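# Place yellow sponge beside blue foam block on desk

## Task

Set the yellow sponge on the same desk as the blue foam block, close beside it with just a small gap. The foam blocks have to stay exactly where they were and keep their orientation, nothing new may end up on the floor, and the cartons must remain standing upright on their desks. The robot must not tip over or finish leaning, which counts as failure. The result has to hold by itself: anything that only stays put because the robot is holding it does not count.

## Robot and tools

ROBOT. A Hello Robot Stretch 3 with a single arm. It has a two-wheel base (0.33 m long, 0.34 m wide), a lift that moves the arm up and down a mast, and a telescoping arm that reaches out to the robot's right. To bring the gripper forward or back you drive the base. Turning in place pivots about the point midway between the drive wheels, which sits 0.05 m behind the front edge. With the arm retracted and the wrist folded, an in-place turn sweeps a circle of radius 0.28 m. An unfolded, level gripper reaches past that circle. The base cannot slide sideways.

FRAMES. Base frame: origin on the floor between the drive wheels, x forward, y left, z up. The odometry frame is the base frame as it stood at scene start. hand_pose is reported in the base frame at the point where the closed fingertips meet. With all wrist joints at zero, its x axis points up, y back along the arm toward the mast, and z toward the robot's rear.

execute_actions. Argument "actions" is a list holding one action or none; an empty list just returns state and images. Optional "cameras": a list drawn from head_camera, nav_camera, wrist_camera, all (omitted or null means all, [] means none). An action may contain:
- "base": exactly one of {"translate_m": d}, a relative drive in metres from the current base position, forward positive, range -1 to 1; or {"rotate_rad": d}, a relative turn in place, left/counter-clockwise positive, range -3.2 to 3.2. These offsets count from the base position in the most recent reported state.
- "joints": absolute targets, each a single number keyed by joint name. lift_m 0 to 1.1 (arm height). arm_m 0 to 0.52 (extension). wrist_yaw_rad -1.345 to 4.42 (0 lines up with the arm, positive swings toward the front, 3.0 folds over the base). wrist_pitch_rad -1.57 to 0.451 (0 level, negative tips the fingers down). wrist_roll_rad -2.911 to 2.911. gripper_m -0.089 to 0.179 (larger is wider; the real fingertip gap is about 0.007 smaller near closed and 0.025 smaller fully open, and zero below 0.007). head_pan_rad -3.953 to 1.73 (0 forward, positive left, -1.57 looks along the arm). head_tilt_rad -1.53 to 0.419 (negative looks down).
- "contact_limits": {"arm_m": effort percent 1 to 100}. The arm stops with contact_stop once its effort hits that value, and the cap stays in force until the next action. Values above the maximum get clipped.
All motions in an action start at once. Any action lasts at most 15 s. Unknown keys or out-of-range values cause the whole call to be rejected. Joints you leave out may keep pushing toward earlier targets. Once a stop is reported, the rest of that reply's execute_actions, wait and finished_scene calls are skipped.

wait {"seconds": 0-10}: commands nothing and returns state and images. zoom_image {"camera", "region": [x0,y0,x1,y1] pixels, at most 504x504}: enlarges part of that camera's latest full image. finished_scene {"scene": 1 or 2}: ends the scene for good and reports whether it succeeded.

RESULTS. base_status and joint_status: done, off_target (stopped short and possibly still pushing), contact_stop, time_out, torque_fault. After the last three, the old target is dropped. A lift or arm that stopped on contact goes slack until it is commanded again, and a slack lift can sink under a load. on_its_own covers anything not commanded in this call; its "held at" gives the held target, not the current position. motor_effort is a percentage with the peak in brackets. Readings carry offsets and noise, and positive wheel effort means pushing forward. lidar_m: 12 sectors of 30 degrees, the 1st straight ahead and counting counter-clockwise (4th left, 7th behind, 10th right), measured in a plane 0.17 m above the floor. It sees table legs but not tabletops, and reads "-" when nothing is found. wrist_depth_mm and head_depth_mm: 7x7 grids of median depth. base_odometry comes from the wheels, so slipping shows up as travel. turned_by_wheels and turned_by_imu give the turn since the last result. base_tilt is in degrees, positive for leaning forward or right, with a fixed bias of up to about 4.

CAMERAS. head_camera and nav_camera sit on the head and move with pan and tilt; wrist_camera rides on the gripper. Calibration (intrinsics and T_world_to_cam relative to the base frame) is provided and carries small errors.

GRIPPING. To grasp, command gripper_m below the object's width. To let go, command at least 0.02 above the value where contact was made. Neither status nor reading confirms a grasp, so check with the cameras. Squeezing very hard triggers a stall guard that weakens the grip.

SPEED. The base runs fast only when the arm is stowed: lift_m below 0.30, arm_m below 0.03 and wrist_yaw_rad above 2.54. Otherwise it is capped at 0.10 m/s and 0.63 rad/s.

SAFETY. Fold or unfold the wrist only with lift_m between 0.32 and 0.95, wrist_pitch_rad at -0.4 and roll near 0. With the wrist folded, the lift can go down to 0.25. When yaw is below -0.4, keep pitch at -0.5 or lower. Pushing against something solid with the gripper higher than about 0.45 m can tip the robot, and a second push after a contact_stop is riskier still. Avoid driving while holding or pushing something that cannot move, and avoid snagging furniture, especially when reversing. If the robot leans, undo the last move in small steps, pull the gripper free, and if needed lower lift_m to about 0.2. The base, wrist and head have no contact stop, and wrist servos that strain too long switch off for 10 s. Do not drop, slam or shove things, do not knock over cartons, and do not move the foam blocks. A loose object may occasionally be nudged by something outside the robot's control.

Each tool is called after "Request:" by a JSON object that holds its "op" and its "data", one argument or row to a line.

## Session

Request:
{"op": "execute_actions", "data": {
  "actions": [
    {"joints":{"head_tilt_rad":-0.6,"head_pan_rad":-0.8}}
  ]
}}

Scene clock: 1.00 s.
base_odometry: x=+0.000 y=+0.000 heading=+0.000 (m, m, rad; odometry frame)
turned_by_wheels: +0.000 (rad since the last result)
turned_by_imu: +0.000 (rad since the last result)
base_tilt: forward=+2.9 right=+0.2 (deg)
lidar_m: 1.59 1.85 2.46 2.13 2.49 1.59 1.20 1.48 2.43 1.93 1.99 2.00
head_depth_mm: 1934 1786 2318 2086 1665 1367 1163 / 2099 2314 2512 2079 1661 1372 1173 / 2252 2489 2704 2110 1663 1373 1171 / 2408 2701 2833 2121 1673 1376 1175 / 2267 2467 2646 2141 1664 1384 1177 / 2024 2216 2418 2149 1688 1388 1187 / 1828 1985 2140 2137 1687 1394 1183
base_status: not commanded
joint_positions: lift_m=+0.552 arm_m=+0.003 wrist_yaw_rad=+3.038 wrist_pitch_rad=-0.320 wrist_roll_rad=+0.014 gripper_m=+0.037 head_pan_rad=-0.793 head_tilt_rad=-0.592
joint_status: all done
motor_effort: left_wheel=+0(0) right_wheel=+0(0) lift_m=+26(25) arm_m=+1(0) wrist_yaw_rad=+0(0) wrist_pitch_rad=+7(7) wrist_roll_rad=+0(0) gripper_m=+1(1) head_pan_rad=-4(48) head_tilt_rad=-4(38) (%)
hand_pose: x=+0.0031 y=+0.0866 z=+0.5878 quat_wxyz=(+0.149, +0.707, +0.075, +0.687) (m; base frame)
wrist_depth_mm: - - - - - - - / - - - - - - - / - - - - - - - / - - - - - - - / - - - - - - - / 871 889 - 930 984 - - / 721 738 753 774 793 826 826
pictures: head_camera (sideways: a quarter turn clockwise sets it upright), nav_camera (sideways: a quarter turn counterclockwise sets it upright), wrist_camera
camera_calibration (this result's frames):
head_camera: T_world_to_cam=[[-0.39353, 0.438613, -0.807931, 1.07822], [0.732522, 0.680624, 0.0127001, -0.0158632], [0.555468, -0.58683, -0.58914, 0.72562], [0, 0, 0, 1]] pos_world=[0.0328727, -0.0363078, 1.29882]
nav_camera: T_world_to_cam=[[0.403609, -0.418994, 0.813354, -1.01478], [-0.722427, -0.691444, 0.00229599, 0.054527], [0.561426, -0.588515, -0.581765, 0.711749], [0, 0, 0, 1]] pos_world=[0.0493731, 0.0313894, 1.23932]
wrist_camera: T_world_to_cam=[[0.992995, -0.106504, 0.0511729, -0.0316918], [-0.00526287, -0.472518, -0.881305, 0.589597], [0.118042, 0.874862, -0.469769, 0.360662], [0, 0, 0, 1]] pos_world=[-0.00800071, -0.0403094, 0.690665]
Images, in order (width x height): head_camera 896x504, nav_camera 672x504, wrist_camera 644x364.

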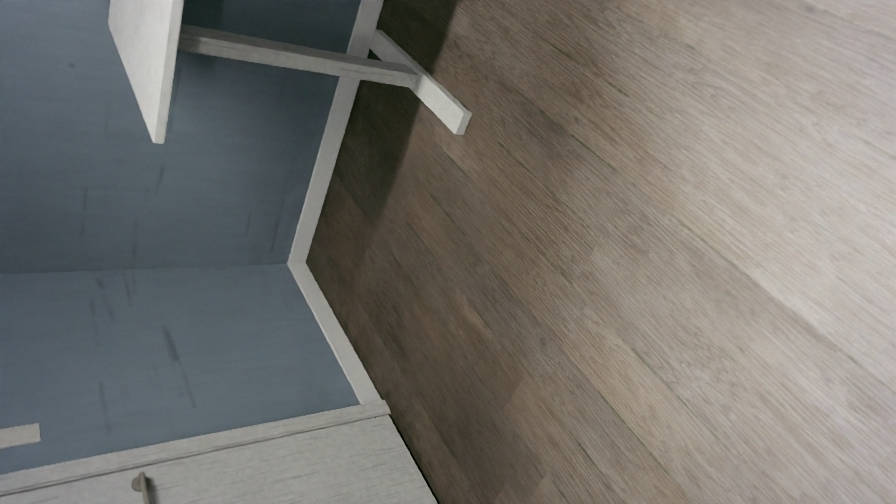

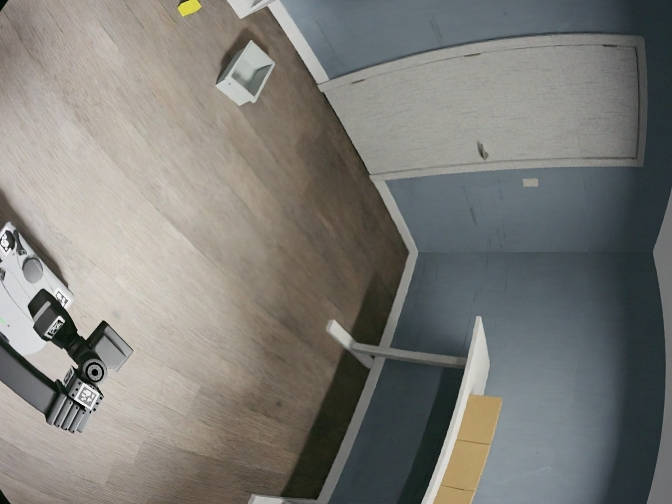

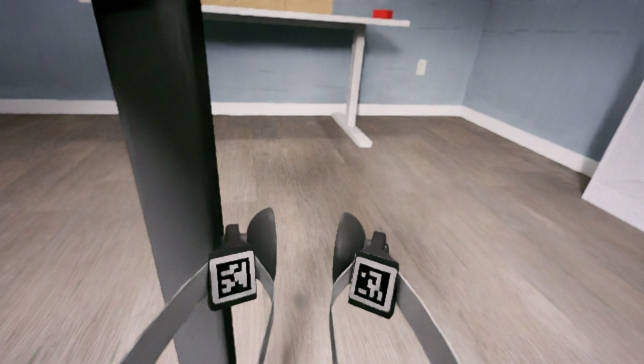

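Something yellow on the floor ahead-left.

Request:
{"op": "execute_actions", "data": {
  "actions": [
    {"joints":{"head_tilt_rad":-0.7,"head_pan_rad":0.3}}
  ],
  "cameras": ["head_camera","nav_camera"]
}}

Request:
{"op": "execute_actions", "data": {
  "actions": [
    {"joints":{"head_tilt_rad":-0.4,"head_pan_rad":-2.0}}
  ],
  "cameras": ["head_camera","nav_camera"]
}}

Request:
{"op": "execute_actions", "data": {
  "actions": [
    {"joints":{"head_tilt_rad":-0.4,"head_pan_rad":-3.9}}
  ],
  "cameras": ["head_camera","nav_camera"]
}}

Scene clock: 3.20 s.
base_odometry: x=+0.000 y=+0.000 heading=+0.000 (m, m, rad; odometry frame)
turned_by_wheels: +0.000 (rad since the last result)
turned_by_imu: +0.000 (rad since the last result)
base_tilt: forward=+3.0 right=+0.3 (deg)
lidar_m: 1.59 1.85 2.46 2.12 2.49 1.58 1.20 1.48 2.45 1.93 1.98 2.01
head_depth_mm: 1519 1717 1963 1865 1520 1299 1128 / 1540 1739 1993 1788 1544 1298 1130 / 1545 1734 2025 1875 1532 1298 1127 / 1542 1673 2006 1887 1540 1298 1132 / 1584 1804 2057 1887 1545 1306 1139 / 1608 1834 2081 1891 1551 1304 1141 / 1617 1744 2065 1915 1559 1312 1141
base_status: not commanded
joint_positions: lift_m=+0.552 arm_m=+0.003 wrist_yaw_rad=+3.038 wrist_pitch_rad=-0.320 wrist_roll_rad=+0.014 gripper_m=+0.037 head_pan_rad=+0.293 head_tilt_rad=-0.691
joint_status: all done
motor_effort: left_wheel=+0(0) right_wheel=+0(0) lift_m=+26(25) arm_m=+0(2) wrist_yaw_rad=+1(1) wrist_pitch_rad=+7(7) wrist_roll_rad=+0(0) gripper_m=+0(0) head_pan_rad=+4(53) head_tilt_rad=-5(16) (%)
hand_pose: x=+0.0031 y=+0.0866 z=+0.5878 quat_wxyz=(+0.149, +0.707, +0.075, +0.687) (m; base frame)
wrist_depth_mm: - - - - - - - / - - - - - - - / - - - - - - - / - - - - - - - / - - - - - - - / 875 894 - 925 977 991 - / 737 749 759 783 805 814 834
pictures: head_camera (sideways: a quarter turn clockwise sets it upright), nav_camera (sideways: a quarter turn counterclockwise sets it upright)
camera_calibration (this result's frames):
head_camera: T_world_to_cam=[[-0.64521, -0.165715, -0.745816, 0.998786], [-0.2593, 0.965748, 0.0097393, -0.00595697], [0.718656, 0.199674, -0.66608, 0.824712], [0, 0, 0, 1]] pos_world=[0.0501983, 0.00659372, 1.29429]
nav_camera: T_world_to_cam=[[0.633103, 0.183946, 0.751894, -0.93607], [0.274929, -0.961457, 0.00372181, 0.0465872], [0.723599, 0.204361, -0.659273, 0.811587], [0, 0, 0, 1]] pos_world=[-0.00744339, 0.0511214, 1.23871]
Images, in order (width x height): head_camera 896x504, nav_camera 672x504.

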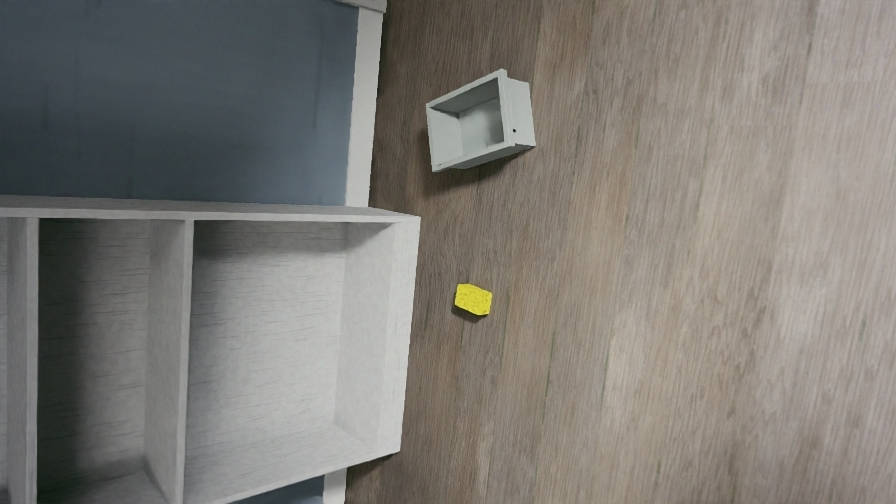

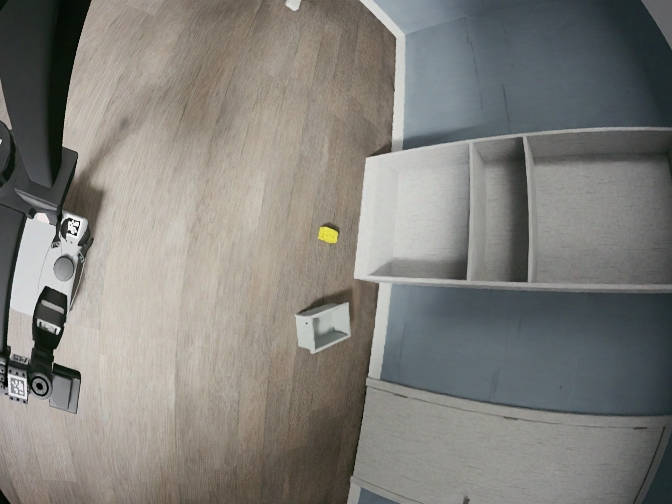

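Scene clock: 4.80 s.
base_odometry: x=+0.000 y=+0.000 heading=+0.000 (m, m, rad; odometry frame)
turned_by_wheels: +0.000 (rad since the last result)
turned_by_imu: +0.000 (rad since the last result)
base_tilt: forward=+3.0 right=+0.2 (deg)
lidar_m: 1.59 1.84 2.46 2.12 2.49 1.59 1.20 1.49 2.44 1.93 1.98 2.00
head_depth_mm: 2025 2125 2260 2427 2029 1561 1295 / 2267 2407 2587 2649 2002 1569 1282 / 2377 2543 2822 2888 2057 1570 1305 / 2269 2424 2634 2703 2034 1587 1307 / 2123 2265 2465 2600 2037 1599 1308 / 2008 2148 2017 2439 2067 1591 1304 / 1917 2046 2051 2348 2078 1600 1311
base_status: not commanded
joint_positions: lift_m=+0.552 arm_m=+0.003 wrist_yaw_rad=+3.038 wrist_pitch_rad=-0.320 wrist_roll_rad=+0.014 gripper_m=+0.037 head_pan_rad=-1.993 head_tilt_rad=-0.409
joint_status: all done
motor_effort: left_wheel=+0(0) right_wheel=+0(0) lift_m=+25(26) arm_m=+0(1) wrist_yaw_rad=+1(0) wrist_pitch_rad=+7(7) wrist_roll_rad=+0(0) gripper_m=+0(0) head_pan_rad=-4(53) head_tilt_rad=+5(29) (%)
hand_pose: x=+0.0031 y=+0.0866 z=+0.5878 quat_wxyz=(+0.149, +0.707, +0.075, +0.687) (m; base frame)
wrist_depth_mm: - - - - - - - / - - - - - - - / - - - - - - - / - - - - - - - / - - - - - - - / 855 902 - 941 981 987 - / 742 746 756 793 803 815 857
pictures: head_camera (sideways: a quarter turn clockwise sets it upright), nav_camera (sideways: a quarter turn counterclockwise sets it upright)
camera_calibration (this result's frames):
head_camera: T_world_to_cam=[[0.201834, 0.382325, -0.901715, 1.19689], [0.900951, -0.433555, 0.0178363, -0.023581], [-0.384124, -0.816001, -0.431962, 0.526845], [0, 0, 0, 1]] pos_world=[-0.017953, -0.0379174, 1.30725]
nav_camera: T_world_to_cam=[[-0.179538, -0.383813, 0.905789, -1.13177], [-0.906155, 0.422946, -0.000394366, 0.05915], [-0.382948, -0.820856, -0.423729, 0.511885], [0, 0, 0, 1]] pos_world=[0.046428, -0.0392231, 1.24207]
Images, in order (width x height): head_camera 896x504, nav_camera 672x504.

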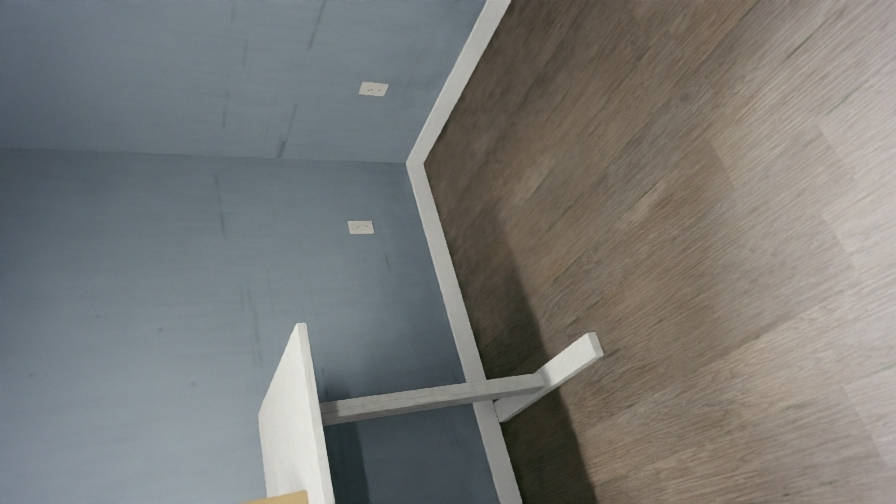

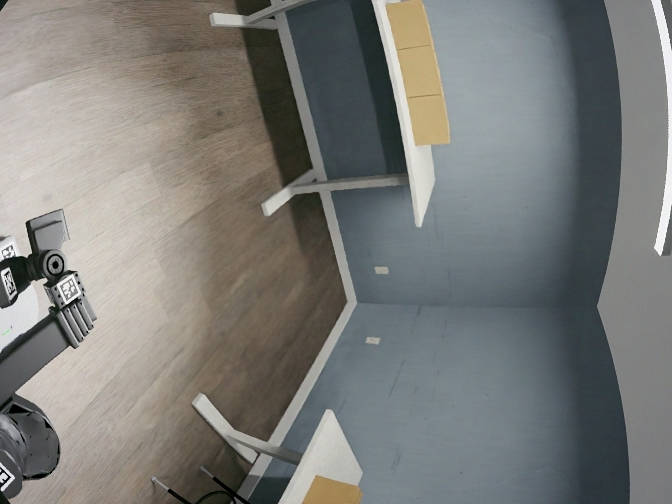

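Scene clock: 6.23 s.
base_odometry: x=+0.000 y=+0.000 heading=+0.000 (m, m, rad; odometry frame)
turned_by_wheels: +0.000 (rad since the last result)
turned_by_imu: +0.000 (rad since the last result)
base_tilt: forward=+2.9 right=+0.2 (deg)
lidar_m: 1.59 1.84 2.45 2.12 2.48 1.59 1.20 1.49 2.44 1.93 1.98 2.00
head_depth_mm: - - - - - - - / - - - - - - - / 2407 2605 2863 2804 2046 1602 1301 / 2450 2607 2827 2901 2045 1578 1298 / 2191 2349 2477 2606 2059 1598 1302 / 1946 2068 2198 2324 2084 1607 1299 / 1797 1909 2020 1510 1874 1607 1307
base_status: not commanded
joint_positions: lift_m=+0.552 arm_m=+0.003 wrist_yaw_rad=+3.038 wrist_pitch_rad=-0.320 wrist_roll_rad=+0.014 gripper_m=+0.037 head_pan_rad=-3.893 head_tilt_rad=-0.409
joint_status: all done
motor_effort: left_wheel=+0(0) right_wheel=+0(0) lift_m=+25(25) arm_m=+1(1) wrist_yaw_rad=+1(1) wrist_pitch_rad=+7(7) wrist_roll_rad=+0(0) gripper_m=+0(0) head_pan_rad=-4(52) head_tilt_rad=+5(5) (%)
hand_pose: x=+0.0031 y=+0.0866 z=+0.5878 quat_wxyz=(+0.149, +0.707, +0.075, +0.687) (m; base frame)
wrist_depth_mm: - - - - - - - / - - - - - - - / - - - - - - - / - - - - - - - / - - - - - - - / 880 885 - 943 974 - - / 737 742 754 792 811 811 822
pictures: head_camera (sideways: a quarter turn clockwise sets it upright), nav_camera (sideways: a quarter turn counterclockwise sets it upright)
camera_calibration (this result's frames):
head_camera: T_world_to_cam=[[0.296534, -0.314583, -0.901723, 1.19632], [-0.701535, -0.712412, 0.0178368, -0.0138064], [-0.64801, 0.627301, -0.431945, 0.528433], [0, 0, 0, 1]] pos_world=[-0.0220053, 0.0350194, 1.30725]
nav_camera: T_world_to_cam=[[-0.30515, 0.293966, 0.905797, -1.13102], [0.693178, 0.720766, -0.000394636, 0.0493944], [-0.652984, 0.627758, -0.423713, 0.51351], [0, 0, 0, 1]] pos_world=[-0.044055, -0.0254816, 1.24207]
Images, in order (width x height): head_camera 896x504, nav_camera 672x504.

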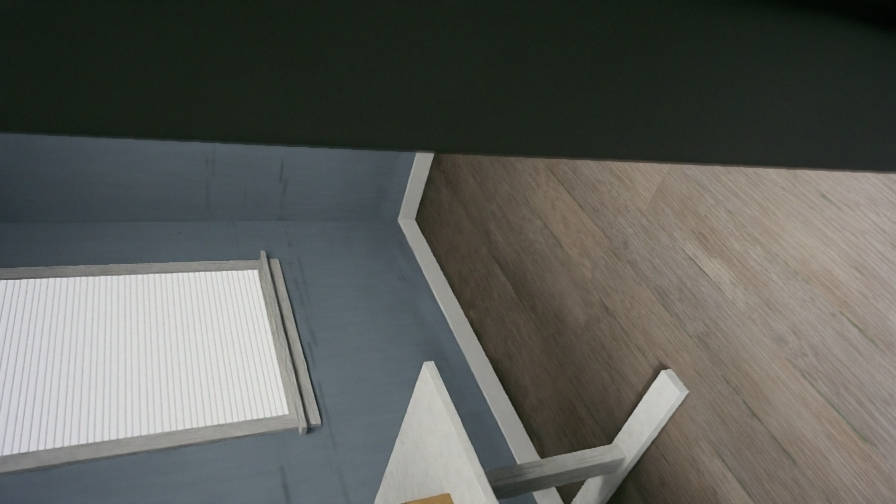

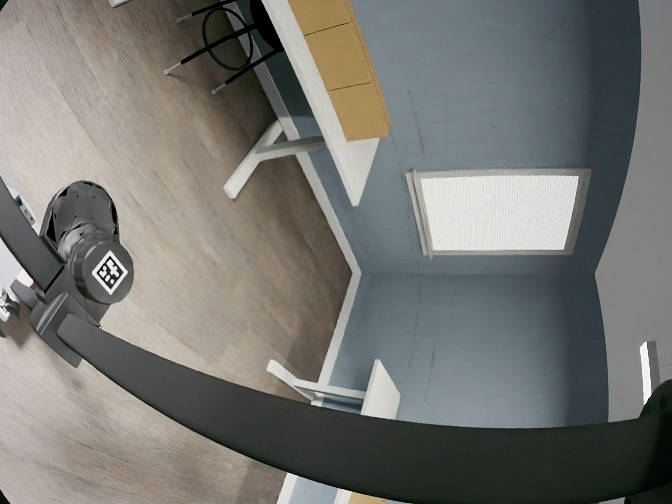

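Request:
{"op": "execute_actions", "data": {
  "actions": [
    {"joints":{"lift_m":0.27,"head_tilt_rad":-0.3,"head_pan_rad":1.2},"base":{"rotate_rad":0.372}}
  ],
  "cameras": ["nav_camera"]
}}

Request:
{"op": "execute_actions", "data": {
  "actions": [
    {"base":{"translate_m":0.92}}
  ],
  "cameras": ["nav_camera"]
}}

Request:
{"op": "execute_actions", "data": {
  "actions": [
    {"base":{"rotate_rad":1.571}}
  ],
  "cameras": ["nav_camera"]
}}

Request:
{"op": "execute_actions", "data": {
  "actions": [
    {"joints":{"lift_m":0.4,"wrist_pitch_rad":-0.4,"head_tilt_rad":-1.2,"head_pan_rad":-1.57}}
  ],
  "cameras": []
}}

Request:
{"op": "execute_actions", "data": {
  "actions": [
    {"joints":{"wrist_yaw_rad":0,"gripper_m":0.15}}
  ],
  "cameras": []
}}

Request:
{"op": "execute_actions", "data": {
  "actions": [
    {"joints":{"wrist_pitch_rad":-1.57,"arm_m":0.1}}
  ]
}}

Scene clock: 13.40 s.
base_odometry: x=+0.000 y=+0.000 heading=+0.372 (m, m, rad; odometry frame)
turned_by_wheels: +0.372 (rad since the last result)
turned_by_imu: +0.370 (rad since the last result)
base_tilt: forward=+3.1 right=+0.3 (deg)
lidar_m: 1.60 1.85 2.13 2.06 2.15 1.20 1.48 2.19 1.93 1.98 2.15 1.89
head_depth_mm: 2106 2287 2436 2658 2288 1730 1384 / 2101 2268 2396 2174 2247 1728 1385 / 2074 2240 2340 2548 2385 1741 1382 / 2048 2164 2312 1855 2367 1748 1404 / 2038 2140 2285 1828 2389 1763 1404 / 1991 2152 2260 1821 2383 1776 1398 / 1975 2116 2265 2013 2243 1781 1420
base_status: done
joint_positions: lift_m=+0.271 arm_m=+0.003 wrist_yaw_rad=+3.038 wrist_pitch_rad=-0.320 wrist_roll_rad=+0.014 gripper_m=+0.037 head_pan_rad=+1.193 head_tilt_rad=-0.310
joint_status: all done
motor_effort: left_wheel=-2(7) right_wheel=+1(4) lift_m=+9(21) arm_m=+0(1) wrist_yaw_rad=+0(1) wrist_pitch_rad=+7(7) wrist_roll_rad=+0(0) gripper_m=+0(1) head_pan_rad=+4(53) head_tilt_rad=+5(18) (%)
hand_pose: x=+0.0031 y=+0.0866 z=+0.3061 quat_wxyz=(+0.149, +0.707, +0.076, +0.687) (m; base frame)
wrist_depth_mm: - - - - - - - / - - - - - - - / - - - - - - - / 816 851 883 926 969 995 - / 634 643 - 695 719 742 748 / 514 527 - 552 568 585 600 / 446 - - 476 473 477 491
pictures: nav_camera (sideways: a quarter turn counterclockwise sets it upright)
camera_calibration (this result's frames):
nav_camera: T_world_to_cam=[[0.128608, 0.306004, 0.943303, -1.18261], [0.923912, -0.382599, -0.00185048, 0.0498824], [0.360341, 0.871768, -0.331927, 0.387883], [0, 0, 0, 1]] pos_world=[-0.0337636, 0.0428257, 1.2444]
Images, in order (width x height): nav_camera 672x504.

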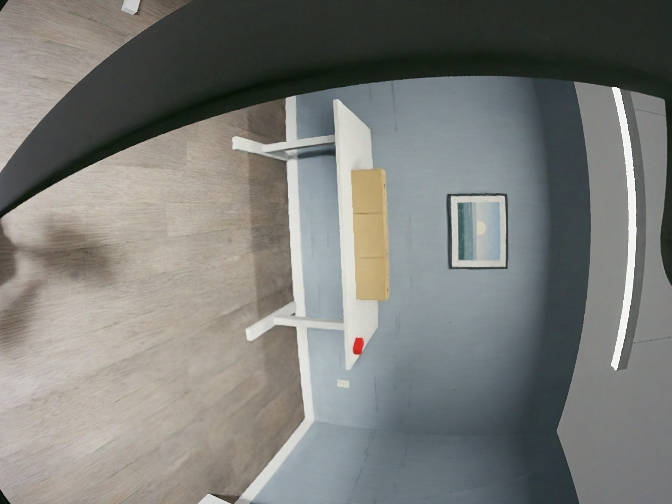

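Scene clock: 18.17 s.
base_odometry: x=+0.857 y=+0.334 heading=+0.372 (m, m, rad; odometry frame)
turned_by_wheels: +0.000 (rad since the last result)
turned_by_imu: +0.001 (rad since the last result)
base_tilt: forward=+3.0 right=+0.2 (deg)
lidar_m: 0.96 0.99 2.07 1.76 2.56 2.30 2.10 2.54 2.13 1.97 1.15 0.70
head_depth_mm: 1896 1999 2099 2177 2115 1728 1375 / 1907 2015 2176 2377 2309 1741 1384 / 1867 1997 2140 2295 2334 1730 1376 / 1847 1987 2115 2273 2327 1744 1405 / 1823 1939 2070 2189 2320 1768 1395 / 1805 1925 2031 1822 2261 1771 1399 / 1788 1898 2024 1692 2307 1772 1418
base_status: done
joint_positions: lift_m=+0.271 arm_m=+0.003 wrist_yaw_rad=+3.038 wrist_pitch_rad=-0.320 wrist_roll_rad=+0.014 gripper_m=+0.037 head_pan_rad=+1.193 head_tilt_rad=-0.309
joint_status: not commanded
motor_effort: left_wheel=-2(8) right_wheel=+0(6) lift_m=+9(9) arm_m=+1(1) wrist_yaw_rad=+0(0) wrist_pitch_rad=+7(7) wrist_roll_rad=+0(0) gripper_m=-1(0) head_pan_rad=+4(4) head_tilt_rad=+5(5) (%)
hand_pose: x=+0.0031 y=+0.0866 z=+0.3060 quat_wxyz=(+0.149, +0.707, +0.076, +0.687) (m; base frame)
wrist_depth_mm: - - - - - - - / - - - - - - - / - - - - - - - / 794 827 876 909 - 999 - / 635 640 - 700 727 749 764 / 515 528 - 549 569 583 596 / 451 - - 475 468 484 493
pictures: nav_camera (sideways: a quarter turn counterclockwise sets it upright)
camera_calibration (this result's frames):
nav_camera: T_world_to_cam=[[0.128504, 0.306026, 0.94331, -1.18262], [0.924033, -0.382308, -0.00185079, 0.0498821], [0.360069, 0.871888, -0.331907, 0.387859], [0, 0, 0, 1]] pos_world=[-0.0337766, 0.0428142, 1.2444]
Images, in order (width x height): nav_camera 672x504.

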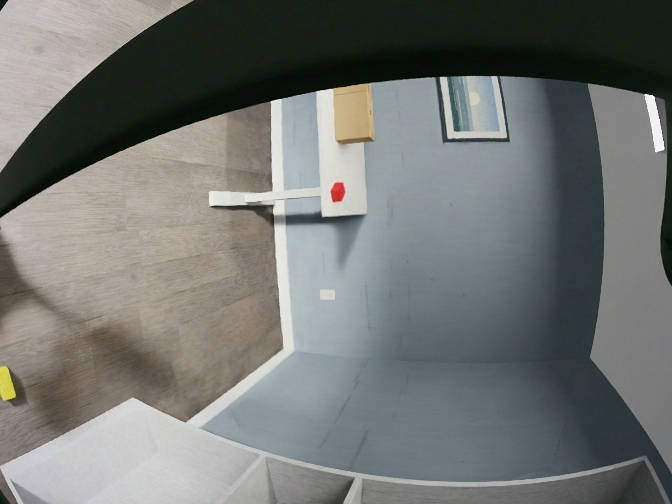

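Scene clock: 20.37 s.
base_odometry: x=+0.857 y=+0.334 heading=+1.943 (m, m, rad; odometry frame)
turned_by_wheels: +1.571 (rad since the last result)
turned_by_imu: +1.555 (rad since the last result)
base_tilt: forward=+3.0 right=+0.2 (deg)
lidar_m: 1.77 2.24 2.35 2.41 2.54 2.12 2.00 1.16 0.70 0.96 0.99 2.05
head_depth_mm: 2410 2587 2724 2990 2289 1723 1375 / 2375 2574 2750 2920 2317 1737 1374 / 2364 2539 2682 2898 2327 1741 1389 / 2317 2488 2602 2850 2366 1747 1385 / 2328 2458 2573 2761 2375 1763 1398 / 2285 2410 2513 2306 2379 1779 1400 / 2255 2361 2513 2716 2402 1773 1415
base_status: done
joint_positions: lift_m=+0.271 arm_m=+0.003 wrist_yaw_rad=+3.038 wrist_pitch_rad=-0.320 wrist_roll_rad=+0.014 gripper_m=+0.037 head_pan_rad=+1.193 head_tilt_rad=-0.309
joint_status: not commanded
motor_effort: left_wheel=-1(9) right_wheel=+1(7) lift_m=+9(9) arm_m=+0(1) wrist_yaw_rad=+1(0) wrist_pitch_rad=+7(7) wrist_roll_rad=+0(0) gripper_m=+0(0) head_pan_rad=+4(4) head_tilt_rad=+5(5) (%)
hand_pose: x=+0.0031 y=+0.0866 z=+0.3060 quat_wxyz=(+0.149, +0.707, +0.076, +0.687) (m; base frame)
wrist_depth_mm: - - - - - - - / - - - - - - - / - - - - - - - / 810 828 889 926 979 - - / 638 647 - 691 732 730 758 / 513 523 - 553 570 588 596 / 446 - - 478 472 489 494
pictures: nav_camera (sideways: a quarter turn counterclockwise sets it upright)
camera_calibration (this result's frames):
nav_camera: T_world_to_cam=[[0.128427, 0.305831, 0.943384, -1.18272], [0.924033, -0.382308, -0.00185405, 0.0498863], [0.360096, 0.871956, -0.331696, 0.387584], [0, 0, 0, 1]] pos_world=[-0.0337719, 0.0428261, 1.24441]
Images, in order (width x height): nav_camera 672x504.

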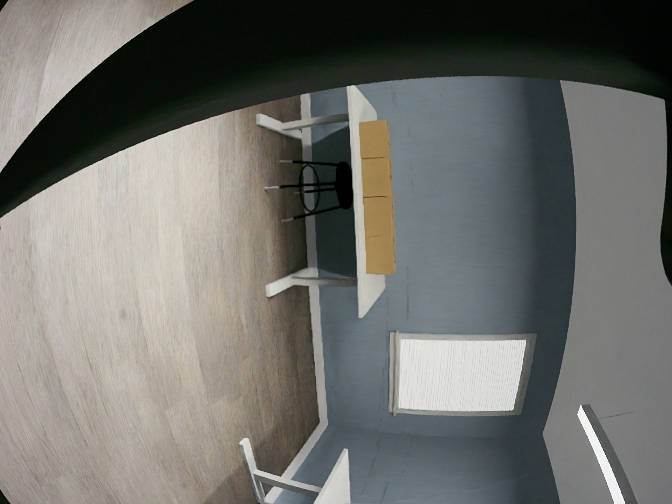

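Scene clock: 22.37 s.
base_odometry: x=+0.857 y=+0.334 heading=+1.943 (m, m, rad; odometry frame)
turned_by_wheels: +0.000 (rad since the last result)
turned_by_imu: +0.000 (rad since the last result)
base_tilt: forward=+3.0 right=+0.1 (deg)
lidar_m: 1.76 2.25 2.35 2.41 2.54 2.12 2.01 1.16 0.70 0.96 0.98 2.04
head_depth_mm: 728 1240 1414 1311 1227 1183 - / 728 1160 1395 1322 1254 - - / 736 1260 1349 1319 - - - / 1037 1312 1364 1330 - - 1085 / 1076 1362 1366 1337 1245 1168 1099 / 1104 1385 1390 1337 1238 1169 1101 / 1145 1321 1404 1331 1244 1170 1098
base_status: not commanded
joint_positions: lift_m=+0.399 arm_m=+0.003 wrist_yaw_rad=+3.038 wrist_pitch_rad=-0.415 wrist_roll_rad=+0.014 gripper_m=+0.037 head_pan_rad=-1.563 head_tilt_rad=-1.186
joint_status: all done
motor_effort: left_wheel=-1(1) right_wheel=+1(1) lift_m=+39(42) arm_m=+0(1) wrist_yaw_rad=+1(1) wrist_pitch_rad=+6(7) wrist_roll_rad=+0(0) gripper_m=-1(0) head_pan_rad=-4(53) head_tilt_rad=-8(51) (%)
hand_pose: x=+0.0020 y=+0.0758 z=+0.4127 quat_wxyz=(+0.182, +0.703, +0.108, +0.679) (m; base frame)
wrist_depth_mm: - - - - - - - / - - - - - - - / - - - - - - - / 898 913 957 992 - - - / 725 742 - 790 812 845 885 / 611 632 - 653 683 688 698 / 523 549 544 568 566 577 596
pictures: none
No camera images: the call's "cameras" was empty. Leave "cameras" out to get every camera's image.

Scene clock: 24.90 s.
base_odometry: x=+0.857 y=+0.334 heading=+1.943 (m, m, rad; odometry frame)
turned_by_wheels: +0.000 (rad since the last result)
turned_by_imu: +0.000 (rad since the last result)
base_tilt: forward=+2.9 right=+0.3 (deg)
lidar_m: 1.76 2.25 2.35 2.40 2.54 2.12 2.00 1.16 0.70 0.96 0.99 2.05
head_depth_mm: 729 1236 1415 1322 1224 1182 - / 727 1156 1401 1315 1243 - - / 737 1277 1338 1331 - - - / 1042 1326 1363 1350 1252 - 1091 / 1072 1362 1374 1328 1240 1167 1095 / 1103 1384 1393 1334 1243 1164 1102 / 1139 1319 1400 1333 1246 1169 1095
base_status: not commanded
joint_positions: lift_m=+0.399 arm_m=+0.003 wrist_yaw_rad=+0.002 wrist_pitch_rad=-0.415 wrist_roll_rad=+0.014 gripper_m=+0.150 head_pan_rad=-1.563 head_tilt_rad=-1.186
joint_status: all done
motor_effort: left_wheel=-1(1) right_wheel=+1(1) lift_m=+39(39) arm_m=+0(0) wrist_yaw_rad=-1(2) wrist_pitch_rad=+6(6) wrist_roll_rad=+0(0) gripper_m=+0(83) head_pan_rad=-4(4) head_tilt_rad=-8(8) (%)
hand_pose: x=-0.0210 y=-0.3727 z=+0.4127 quat_wxyz=(+0.688, +0.146, -0.696, -0.146) (m; base frame)
wrist_depth_mm: 597 761 721 654 621 532 582 / 664 811 792 724 669 644 631 / - 856 863 799 737 708 659 / 870 753 774 813 754 795 732 / 735 731 684 661 647 829 775 / 644 629 640 645 631 727 712 / 520 536 545 561 568 563 607
pictures: none
No camera images: the call's "cameras" was empty. Leave "cameras" out to get every camera's image.

Scene clock: 26.83 s.
base_odometry: x=+0.857 y=+0.334 heading=+1.943 (m, m, rad; odometry frame)
turned_by_wheels: +0.000 (rad since the last result)
turned_by_imu: +0.000 (rad since the last result)
base_tilt: forward=+2.9 right=+0.3 (deg)
lidar_m: 1.77 2.25 2.35 2.41 2.54 2.13 2.00 1.16 0.70 0.96 0.99 2.05
head_depth_mm: 737 1233 1425 1313 1237 1180 - / 730 1160 1399 1335 1252 - - / 738 1263 1351 1351 - - - / 1045 1321 1364 1341 1244 - 1088 / 1073 1364 1364 1329 1238 1166 1093 / 1105 1379 1388 1327 1245 1162 1096 / 1143 1318 1407 1336 1248 1167 1091
base_status: not commanded
joint_positions: lift_m=+0.399 arm_m=+0.100 wrist_yaw_rad=+0.001 wrist_pitch_rad=-1.564 wrist_roll_rad=+0.014 gripper_m=+0.150 head_pan_rad=-1.563 head_tilt_rad=-1.186
joint_status: all done
motor_effort: left_wheel=-1(1) right_wheel=+1(1) lift_m=+39(40) arm_m=+6(10) wrist_yaw_rad=-1(2) wrist_pitch_rad=-3(6) wrist_roll_rad=+0(0) gripper_m=+0(0) head_pan_rad=-4(4) head_tilt_rad=-8(8) (%)
hand_pose: x=-0.0217 y=-0.2222 z=+0.2815 quat_wxyz=(+0.498, +0.495, -0.505, -0.502) (m; base frame)
wrist_depth_mm: 411 411 408 412 417 425 428 / 418 417 422 424 433 432 390 / 426 432 439 437 443 448 391 / 438 438 451 451 458 458 384 / 449 452 456 - 461 468 400 / 459 467 473 - - 483 485 / 472 480 480 - - - 501
pictures: head_camera (sideways: a quarter turn clockwise sets it upright), nav_camera (sideways: a quarter turn counterclockwise sets it upright), wrist_camera
camera_calibration (this result's frames):
head_camera: T_world_to_cam=[[0.020159, 0.939976, -0.340645, 0.466883], [0.999705, -0.0235694, -0.00587594, 0.00669365], [-0.013552, -0.340426, -0.940174, 1.18549], [0, 0, 0, 1]] pos_world=[-0.0000377681, -0.0351293, 1.27365]
nav_camera: T_world_to_cam=[[0.000768632, -0.937123, 0.348999, -0.407327], [-0.999945, 0.00291755, 0.0100364, 0.0461476], [-0.0104235, -0.348988, -0.937069, 1.1772], [0, 0, 0, 1]] pos_world=[0.0587288, 0.0289789, 1.24481]
wrist_camera: T_world_to_cam=[[-0.998665, -0.0476544, 0.0199489, -0.0455565], [-0.0437698, 0.985609, 0.163277, 0.202703], [-0.0274427, 0.162186, -0.986379, 0.473816], [0, 0, 0, 1]] pos_world=[-0.0236206, -0.278803, 0.435174]
Images, in order (width x height): head_camera 896x504, nav_camera 672x504, wrist_camera 644x364.

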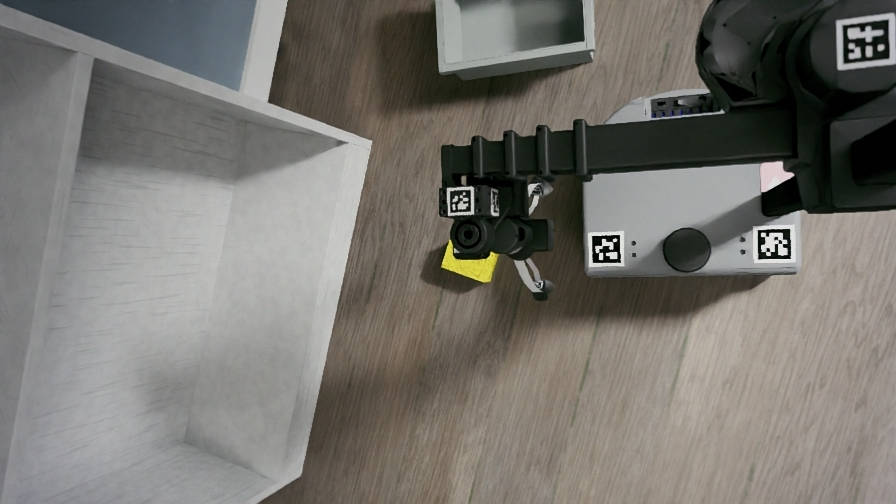

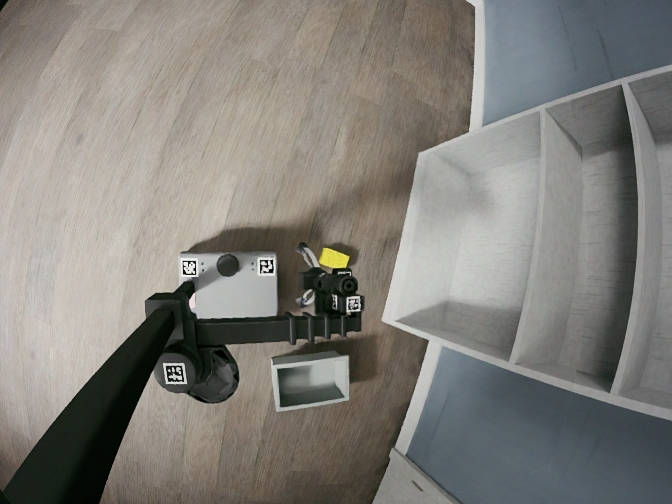

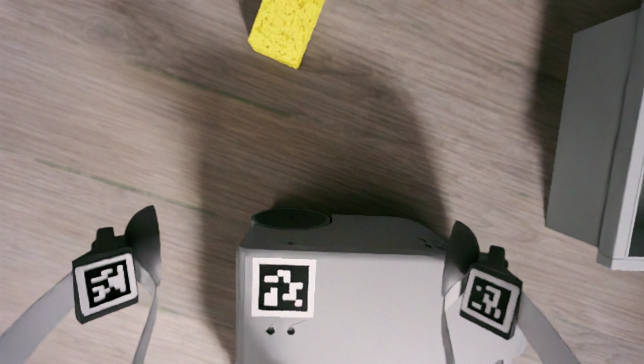

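Request:
{"op": "execute_actions", "data": {
  "actions": [
    {"joints":{"arm_m":0.31,"lift_m":0.25},"base":{"translate_m":0.03}}
  ],
  "cameras": ["wrist_camera","head_camera"]
}}

Scene clock: 30.47 s.
base_odometry: x=+0.846 y=+0.362 heading=+1.943 (m, m, rad; odometry frame)
turned_by_wheels: +0.000 (rad since the last result)
turned_by_imu: +0.000 (rad since the last result)
base_tilt: forward=+3.0 right=+0.2 (deg)
lidar_m: 1.74 2.22 2.34 2.28 2.56 2.15 2.02 1.17 0.71 0.97 0.97 2.06
head_depth_mm: 729 1228 1424 1318 1237 1173 1090 / 738 1188 1360 1329 1250 - - / 738 1278 1345 1323 1257 - - / 1052 1336 1346 1300 1254 - 1091 / 1084 1381 1376 1332 1242 1172 1090 / 1111 1379 1394 1327 1240 1162 1099 / 1122 1286 1422 1330 1244 1168 1096
base_status: done
joint_positions: lift_m=+0.251 arm_m=+0.310 wrist_yaw_rad=+0.000 wrist_pitch_rad=-1.565 wrist_roll_rad=+0.014 gripper_m=+0.150 head_pan_rad=-1.563 head_tilt_rad=-1.186
joint_status: all done
motor_effort: left_wheel=-2(3) right_wheel=+2(4) lift_m=+9(35) arm_m=+6(7) wrist_yaw_rad=+0(0) wrist_pitch_rad=-2(3) wrist_roll_rad=+0(0) gripper_m=+0(0) head_pan_rad=-4(4) head_tilt_rad=-8(8) (%)
hand_pose: x=-0.0216 y=-0.4319 z=+0.1331 quat_wxyz=(+0.498, +0.495, -0.504, -0.502) (m; base frame)
wrist_depth_mm: 269 270 270 275 278 279 282 / 274 279 279 280 286 287 288 / 282 286 288 290 292 295 296 / 290 291 294 251 299 303 307 / 297 300 301 259 310 311 315 / 304 313 311 313 315 320 324 / 313 319 319 320 325 329 332
pictures: head_camera (sideways: a quarter turn clockwise sets it upright), wrist_camera
camera_calibration (this result's frames):
head_camera: T_world_to_cam=[[0.0205352, 0.939968, -0.340645, 0.466881], [0.999695, -0.0239695, -0.00587594, 0.00669372], [-0.0136883, -0.340421, -0.940174, 1.18549], [0, 0, 0, 1]] pos_world=[-0.0000518301, -0.0351268, 1.27365]
wrist_camera: T_world_to_cam=[[-0.9987, -0.0469346, 0.019886, -0.0522522], [-0.043033, 0.985421, 0.164604, 0.433329], [-0.0273217, 0.163535, -0.986159, 0.362007], [0, 0, 0, 1]] pos_world=[-0.0236462, -0.488664, 0.286708]
Images, in order (width x height): head_camera 896x504, wrist_camera 644x364.

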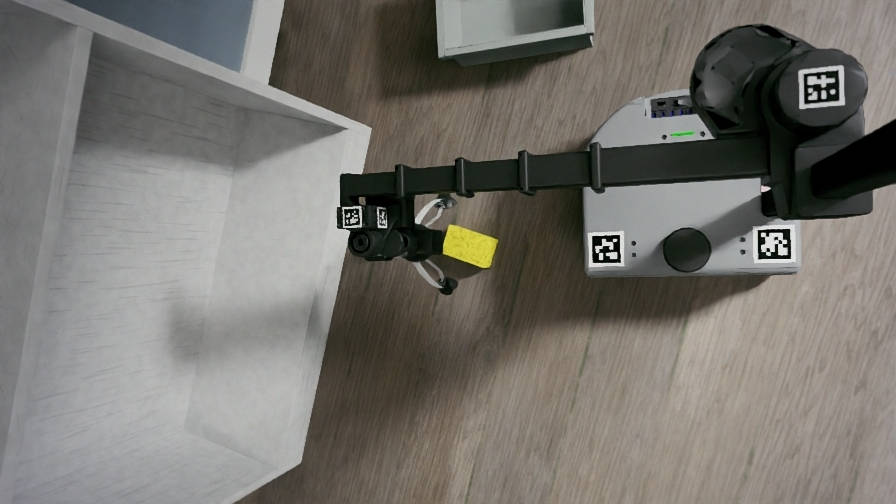

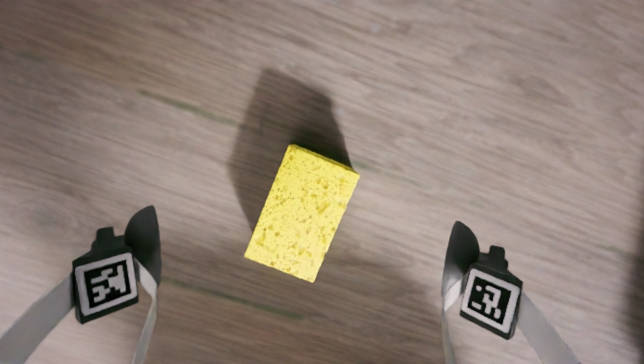

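Request:
{"op": "execute_actions", "data": {
  "actions": [
    {"joints":{"arm_m":0.30,"lift_m":0.142}}
  ],
  "cameras": []
}}

Request:
{"op": "execute_actions", "data": {
  "actions": [
    {"joints":{"gripper_m":0.03}}
  ],
  "cameras": []
}}

Request:
{"op": "execute_actions", "data": {
  "actions": [
    {"joints":{"lift_m":0.4,"arm_m":0,"wrist_pitch_rad":-0.4}}
  ],
  "cameras": ["wrist_camera"]
}}

Request:
{"op": "execute_actions", "data": {
  "actions": [
    {"joints":{"wrist_yaw_rad":3.0}}
  ],
  "cameras": []
}}

Request:
{"op": "execute_actions", "data": {
  "actions": [
    {"joints":{"lift_m":0.28,"head_pan_rad":0.6,"head_tilt_rad":-0.5},"base":{"rotate_rad":-0.3}}
  ],
  "cameras": []
}}

Request:
{"op": "execute_actions", "data": {
  "actions": [
    {"base":{"translate_m":0.9}}
  ],
  "cameras": ["head_camera","nav_camera"]
}}

Scene clock: 35.10 s.
base_odometry: x=+0.846 y=+0.362 heading=+1.943 (m, m, rad; odometry frame)
turned_by_wheels: +0.000 (rad since the last result)
turned_by_imu: +0.000 (rad since the last result)
base_tilt: forward=+3.0 right=+0.2 (deg)
lidar_m: 1.74 2.22 2.34 2.28 2.55 2.15 2.01 1.17 0.71 0.97 0.97 2.06
head_depth_mm: 729 1234 1421 1310 1237 1158 1105 / 739 1176 1361 1323 1241 - 1082 / 737 1282 1349 1330 1266 - - / 1045 1328 1363 1311 1251 - 1083 / 1082 1394 1379 1332 1247 1164 1106 / 1113 1388 1387 1331 1243 1160 1094 / 1120 1286 1411 1325 1246 1172 1103
base_status: not commanded
joint_positions: lift_m=+0.143 arm_m=+0.300 wrist_yaw_rad=+0.000 wrist_pitch_rad=-1.566 wrist_roll_rad=+0.014 gripper_m=+0.150 head_pan_rad=-1.563 head_tilt_rad=-1.186
joint_status: all done
motor_effort: left_wheel=-2(2) right_wheel=+1(1) lift_m=+9(11) arm_m=-5(6) wrist_yaw_rad=-1(0) wrist_pitch_rad=-2(2) wrist_roll_rad=+0(0) gripper_m=+0(0) head_pan_rad=-3(4) head_tilt_rad=-8(8) (%)
hand_pose: x=-0.0216 y=-0.4225 z=+0.0251 quat_wxyz=(+0.498, +0.495, -0.504, -0.503) (m; base frame)
wrist_depth_mm: 168 170 172 172 174 175 177 / 173 174 175 177 178 180 182 / 177 178 180 180 183 185 187 / 182 183 184 141 188 190 193 / 187 187 188 144 194 194 197 / 190 195 149 149 200 200 203 / 197 199 198 154 206 207 209
pictures: none
No camera images: the call's "cameras" was empty. Leave "cameras" out to get every camera's image.

Scene clock: 36.80 s.
base_odometry: x=+0.846 y=+0.362 heading=+1.943 (m, m, rad; odometry frame)
turned_by_wheels: +0.000 (rad since the last result)
turned_by_imu: +0.000 (rad since the last result)
base_tilt: forward=+3.0 right=+0.3 (deg)
lidar_m: 1.74 2.22 2.34 2.28 2.56 2.16 2.02 1.17 0.71 0.97 0.98 2.06
head_depth_mm: 724 1225 1423 1309 1231 1155 1094 / 737 1188 1363 1324 1259 - 1076 / 737 1280 1352 1335 1263 - - / 1046 1329 1368 1303 1260 - 1086 / 1079 1382 1382 1331 1240 1168 1097 / 1112 1384 1387 1329 1244 1159 1102 / 1121 1295 1421 1344 1250 1168 1105
base_status: not commanded
joint_positions: lift_m=+0.143 arm_m=+0.300 wrist_yaw_rad=+0.000 wrist_pitch_rad=-1.566 wrist_roll_rad=+0.014 gripper_m=+0.031 head_pan_rad=-1.563 head_tilt_rad=-1.186
joint_status: all done
motor_effort: left_wheel=-2(1) right_wheel=+1(1) lift_m=+9(9) arm_m=-4(4) wrist_yaw_rad=+1(0) wrist_pitch_rad=-3(2) wrist_roll_rad=+0(0) gripper_m=-15(91) head_pan_rad=-3(3) head_tilt_rad=-8(7) (%)
hand_pose: x=-0.0216 y=-0.4225 z=+0.0251 quat_wxyz=(+0.498, +0.495, -0.504, -0.503) (m; base frame)
wrist_depth_mm: 168 170 171 172 174 176 177 / 173 174 175 177 178 180 182 / 177 178 181 182 183 184 187 / 181 183 183 139 187 190 191 / 186 188 143 142 192 195 198 / 191 192 146 146 - 202 202 / 196 200 199 151 205 206 209
pictures: none
No camera images: the call's "cameras" was empty. Leave "cameras" out to get every camera's image.

Scene clock: 40.20 s.
base_odometry: x=+0.846 y=+0.362 heading=+1.943 (m, m, rad; odometry frame)
turned_by_wheels: +0.000 (rad since the last result)
turned_by_imu: +0.000 (rad since the last result)
base_tilt: forward=+2.9 right=+0.1 (deg)
lidar_m: 1.74 2.22 2.34 2.28 2.57 2.14 2.02 1.17 0.71 0.97 0.98 2.07
head_depth_mm: 727 1233 1413 1311 1226 1181 - / 739 1186 1360 1339 1257 - - / 739 1278 1351 1343 - - - / 1041 1327 1368 1296 1248 - 1088 / 1075 1372 1368 1331 1244 1168 1100 / 1116 1391 1381 1329 1240 1165 1102 / 1125 1294 1416 1330 1247 1171 1102
base_status: not commanded
joint_positions: lift_m=+0.399 arm_m=+0.003 wrist_yaw_rad=+0.000 wrist_pitch_rad=-0.421 wrist_roll_rad=+0.014 gripper_m=+0.031 head_pan_rad=-1.563 head_tilt_rad=-1.186
joint_status: all done
joint sent to its limit — the command would take arm_m past its lower limit, so that joint was sent only as far as its limit.
motor_effort: left_wheel=-1(1) right_wheel=+1(1) lift_m=+39(41) arm_m=-3(3) wrist_yaw_rad=+0(0) wrist_pitch_rad=+9(10) wrist_roll_rad=+0(0) gripper_m=-14(14) head_pan_rad=-4(4) head_tilt_rad=-8(8) (%)
hand_pose: x=-0.0215 y=-0.3722 z=+0.4112 quat_wxyz=(+0.687, +0.147, -0.696, -0.149) (m; base frame)
wrist_depth_mm: 608 749 736 671 625 475 593 / 976 780 790 738 681 544 630 / - 831 872 789 730 684 684 / 902 750 735 139 737 795 753 / 721 733 143 143 639 816 803 / 609 628 146 146 - 685 715 / 523 538 517 151 566 594 592
pictures: wrist_camera
camera_calibration (this result's frames):
wrist_camera: T_world_to_cam=[[-0.998684, -0.00216237, 0.051235, -0.0510516], [-0.0437435, 0.55733, -0.829138, 0.578081], [-0.0267619, -0.830288, -0.556692, 0.0799804], [0, 0, 0, 1]] pos_world=[-0.0235567, -0.255886, 0.526449]
Images, in order (width x height): wrist_camera 644x364.

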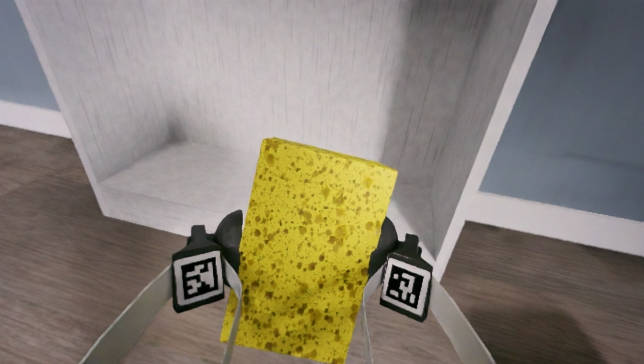

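Scene clock: 42.70 s.
base_odometry: x=+0.846 y=+0.362 heading=+1.943 (m, m, rad; odometry frame)
turned_by_wheels: +0.000 (rad since the last result)
turned_by_imu: +0.000 (rad since the last result)
base_tilt: forward=+3.0 right=+0.1 (deg)
lidar_m: 1.74 2.22 2.33 2.29 2.56 2.15 2.02 1.17 0.71 0.97 0.97 2.06
head_depth_mm: 727 1230 1420 1305 1230 1183 - / 738 1184 1364 1325 1261 - - / 739 1276 1358 1337 - - - / 1049 1331 1360 1331 - 773 1081 / 1082 1372 1376 1342 1238 1161 1094 / 1114 1382 1397 1328 1248 1170 1102 / 1126 1295 1418 1329 1240 1170 1100
base_status: not commanded
joint_positions: lift_m=+0.399 arm_m=+0.003 wrist_yaw_rad=+2.998 wrist_pitch_rad=-0.421 wrist_roll_rad=+0.014 gripper_m=+0.031 head_pan_rad=-1.563 head_tilt_rad=-1.186
joint_status: all done
motor_effort: left_wheel=-2(2) right_wheel=+1(1) lift_m=+39(39) arm_m=-3(5) wrist_yaw_rad=+3(3) wrist_pitch_rad=+9(9) wrist_roll_rad=+0(0) gripper_m=-14(15) head_pan_rad=-3(3) head_tilt_rad=-8(8) (%)
hand_pose: x=+0.0109 y=+0.0736 z=+0.4112 quat_wxyz=(+0.198, +0.705, +0.097, +0.674) (m; base frame)
wrist_depth_mm: - - - - - - - / - - - - - - - / - - - - - - - / 891 907 899 139 967 - - / 736 747 143 142 827 825 848 / 616 626 146 147 - 684 707 / 528 526 149 151 557 588 601
pictures: none
No camera images: the call's "cameras" was empty. Leave "cameras" out to get every camera's image.

Scene clock: 44.63 s.
base_odometry: x=+0.846 y=+0.362 heading=+1.643 (m, m, rad; odometry frame)
turned_by_wheels: -0.300 (rad since the last result)
turned_by_imu: -0.298 (rad since the last result)
base_tilt: forward=+2.9 right=+0.1 (deg)
lidar_m: 1.74 2.22 2.88 2.34 2.83 2.56 2.14 1.46 1.06 0.71 0.98 0.97
head_depth_mm: 1743 1922 1581 2232 1792 1454 1206 / 1840 2009 1551 2324 1799 1450 1225 / 1948 2093 1637 2381 1792 1466 1220 / 2042 2206 1780 2418 1837 1454 1224 / 2176 2369 2213 2369 1834 1480 1225 / 2322 2627 2962 2460 1828 1471 1241 / 2491 2794 3178 2439 1846 1483 1233
base_status: done
joint_positions: lift_m=+0.281 arm_m=+0.003 wrist_yaw_rad=+2.998 wrist_pitch_rad=-0.420 wrist_roll_rad=+0.014 gripper_m=+0.031 head_pan_rad=+0.593 head_tilt_rad=-0.507
joint_status: all done
motor_effort: left_wheel=+2(5) right_wheel=-2(5) lift_m=+9(36) arm_m=-4(4) wrist_yaw_rad=+2(3) wrist_pitch_rad=+8(8) wrist_roll_rad=+0(0) gripper_m=-15(15) head_pan_rad=+4(54) head_tilt_rad=+4(43) (%)
hand_pose: x=+0.0108 y=+0.0737 z=+0.2930 quat_wxyz=(+0.198, +0.705, +0.096, +0.675) (m; base frame)
wrist_depth_mm: - - - - - - - / - - - - - - - / 903 - 993 - - - - / 701 701 703 139 774 834 865 / 565 571 143 143 634 648 663 / 475 496 145 146 - 534 538 / - - 149 151 444 453 459
pictures: none
No camera images: the call's "cameras" was empty. Leave "cameras" out to get every camera's image.

Scene clock: 49.33 s.
base_odometry: x=+0.781 y=+1.260 heading=+1.643 (m, m, rad; odometry frame)
turned_by_wheels: +0.000 (rad since the last result)
turned_by_imu: +0.001 (rad since the last result)
base_tilt: forward=+3.0 right=+0.1 (deg)
lidar_m: 0.85 0.85 1.64 2.36 2.85 3.37 3.05 1.20 0.71 0.72 1.02 1.33
head_depth_mm: 1016 1108 1210 1074 838 1375 1204 / 1075 1172 1294 1073 778 713 1210 / 1125 1239 1352 1078 814 1383 1215 / 1182 1314 1424 954 823 1457 1227 / 1252 1413 1528 900 886 1469 1227 / 1361 1514 1600 963 929 1474 1230 / 1442 1626 1658 1040 1729 1478 1230
base_status: done
joint_positions: lift_m=+0.281 arm_m=+0.003 wrist_yaw_rad=+2.999 wrist_pitch_rad=-0.420 wrist_roll_rad=+0.014 gripper_m=+0.031 head_pan_rad=+0.593 head_tilt_rad=-0.506
joint_status: not commanded
motor_effort: left_wheel=+1(12) right_wheel=-1(4) lift_m=+9(9) arm_m=-4(4) wrist_yaw_rad=+1(2) wrist_pitch_rad=+8(8) wrist_roll_rad=+0(0) gripper_m=-15(15) head_pan_rad=+4(4) head_tilt_rad=+4(4) (%)
hand_pose: x=+0.0107 y=+0.0737 z=+0.2930 quat_wxyz=(+0.197, +0.705, +0.097, +0.675) (m; base frame)
wrist_depth_mm: - - - - - - - / - - - - - - - / 891 - - - - - - / 715 691 706 139 757 826 865 / 569 568 143 143 623 634 666 / 476 498 147 147 - 533 521 / - - 149 150 441 452 460
pictures: head_camera (sideways: a quarter turn clockwise sets it upright), nav_camera (sideways: a quarter turn counterclockwise sets it upright)
camera_calibration (this result's frames):
head_camera: T_world_to_cam=[[-0.444464, -0.266303, -0.855298, 1.14029], [-0.535212, 0.844582, 0.0151617, -0.0113363], [0.718332, 0.464504, -0.517914, 0.63196], [0, 0, 0, 1]] pos_world=[0.0467921, 0.0196877, 1.30276]
nav_camera: T_world_to_cam=[[0.42667, 0.279574, 0.860111, -1.07589], [0.546596, -0.837396, 0.00104415, 0.0484155], [0.720545, 0.469687, -0.510106, 0.617547], [0, 0, 0, 1]] pos_world=[-0.0123838, 0.05128, 1.24035]
Images, in order (width x height): head_camera 896x504, nav_camera 672x504.

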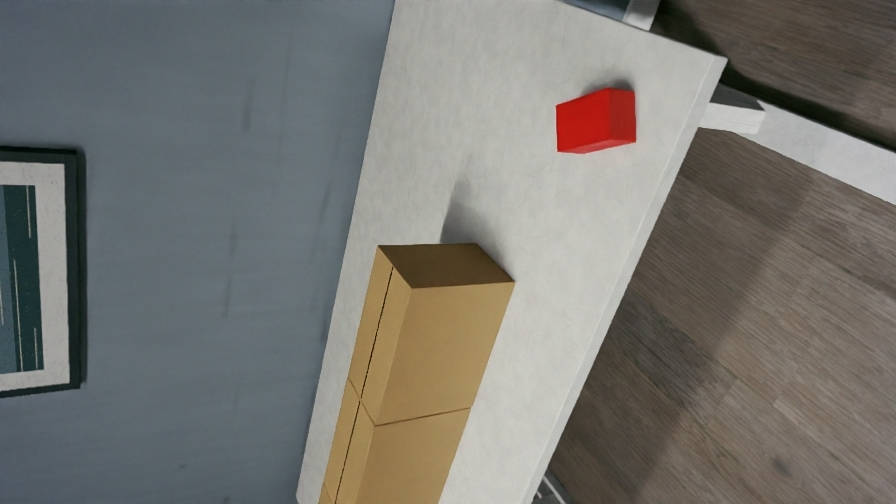

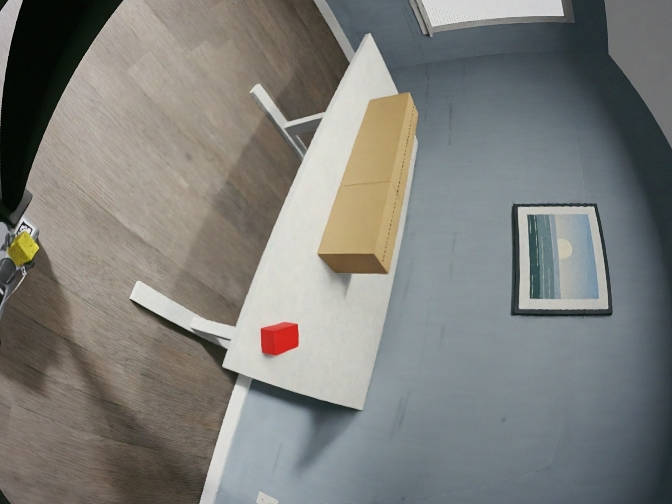

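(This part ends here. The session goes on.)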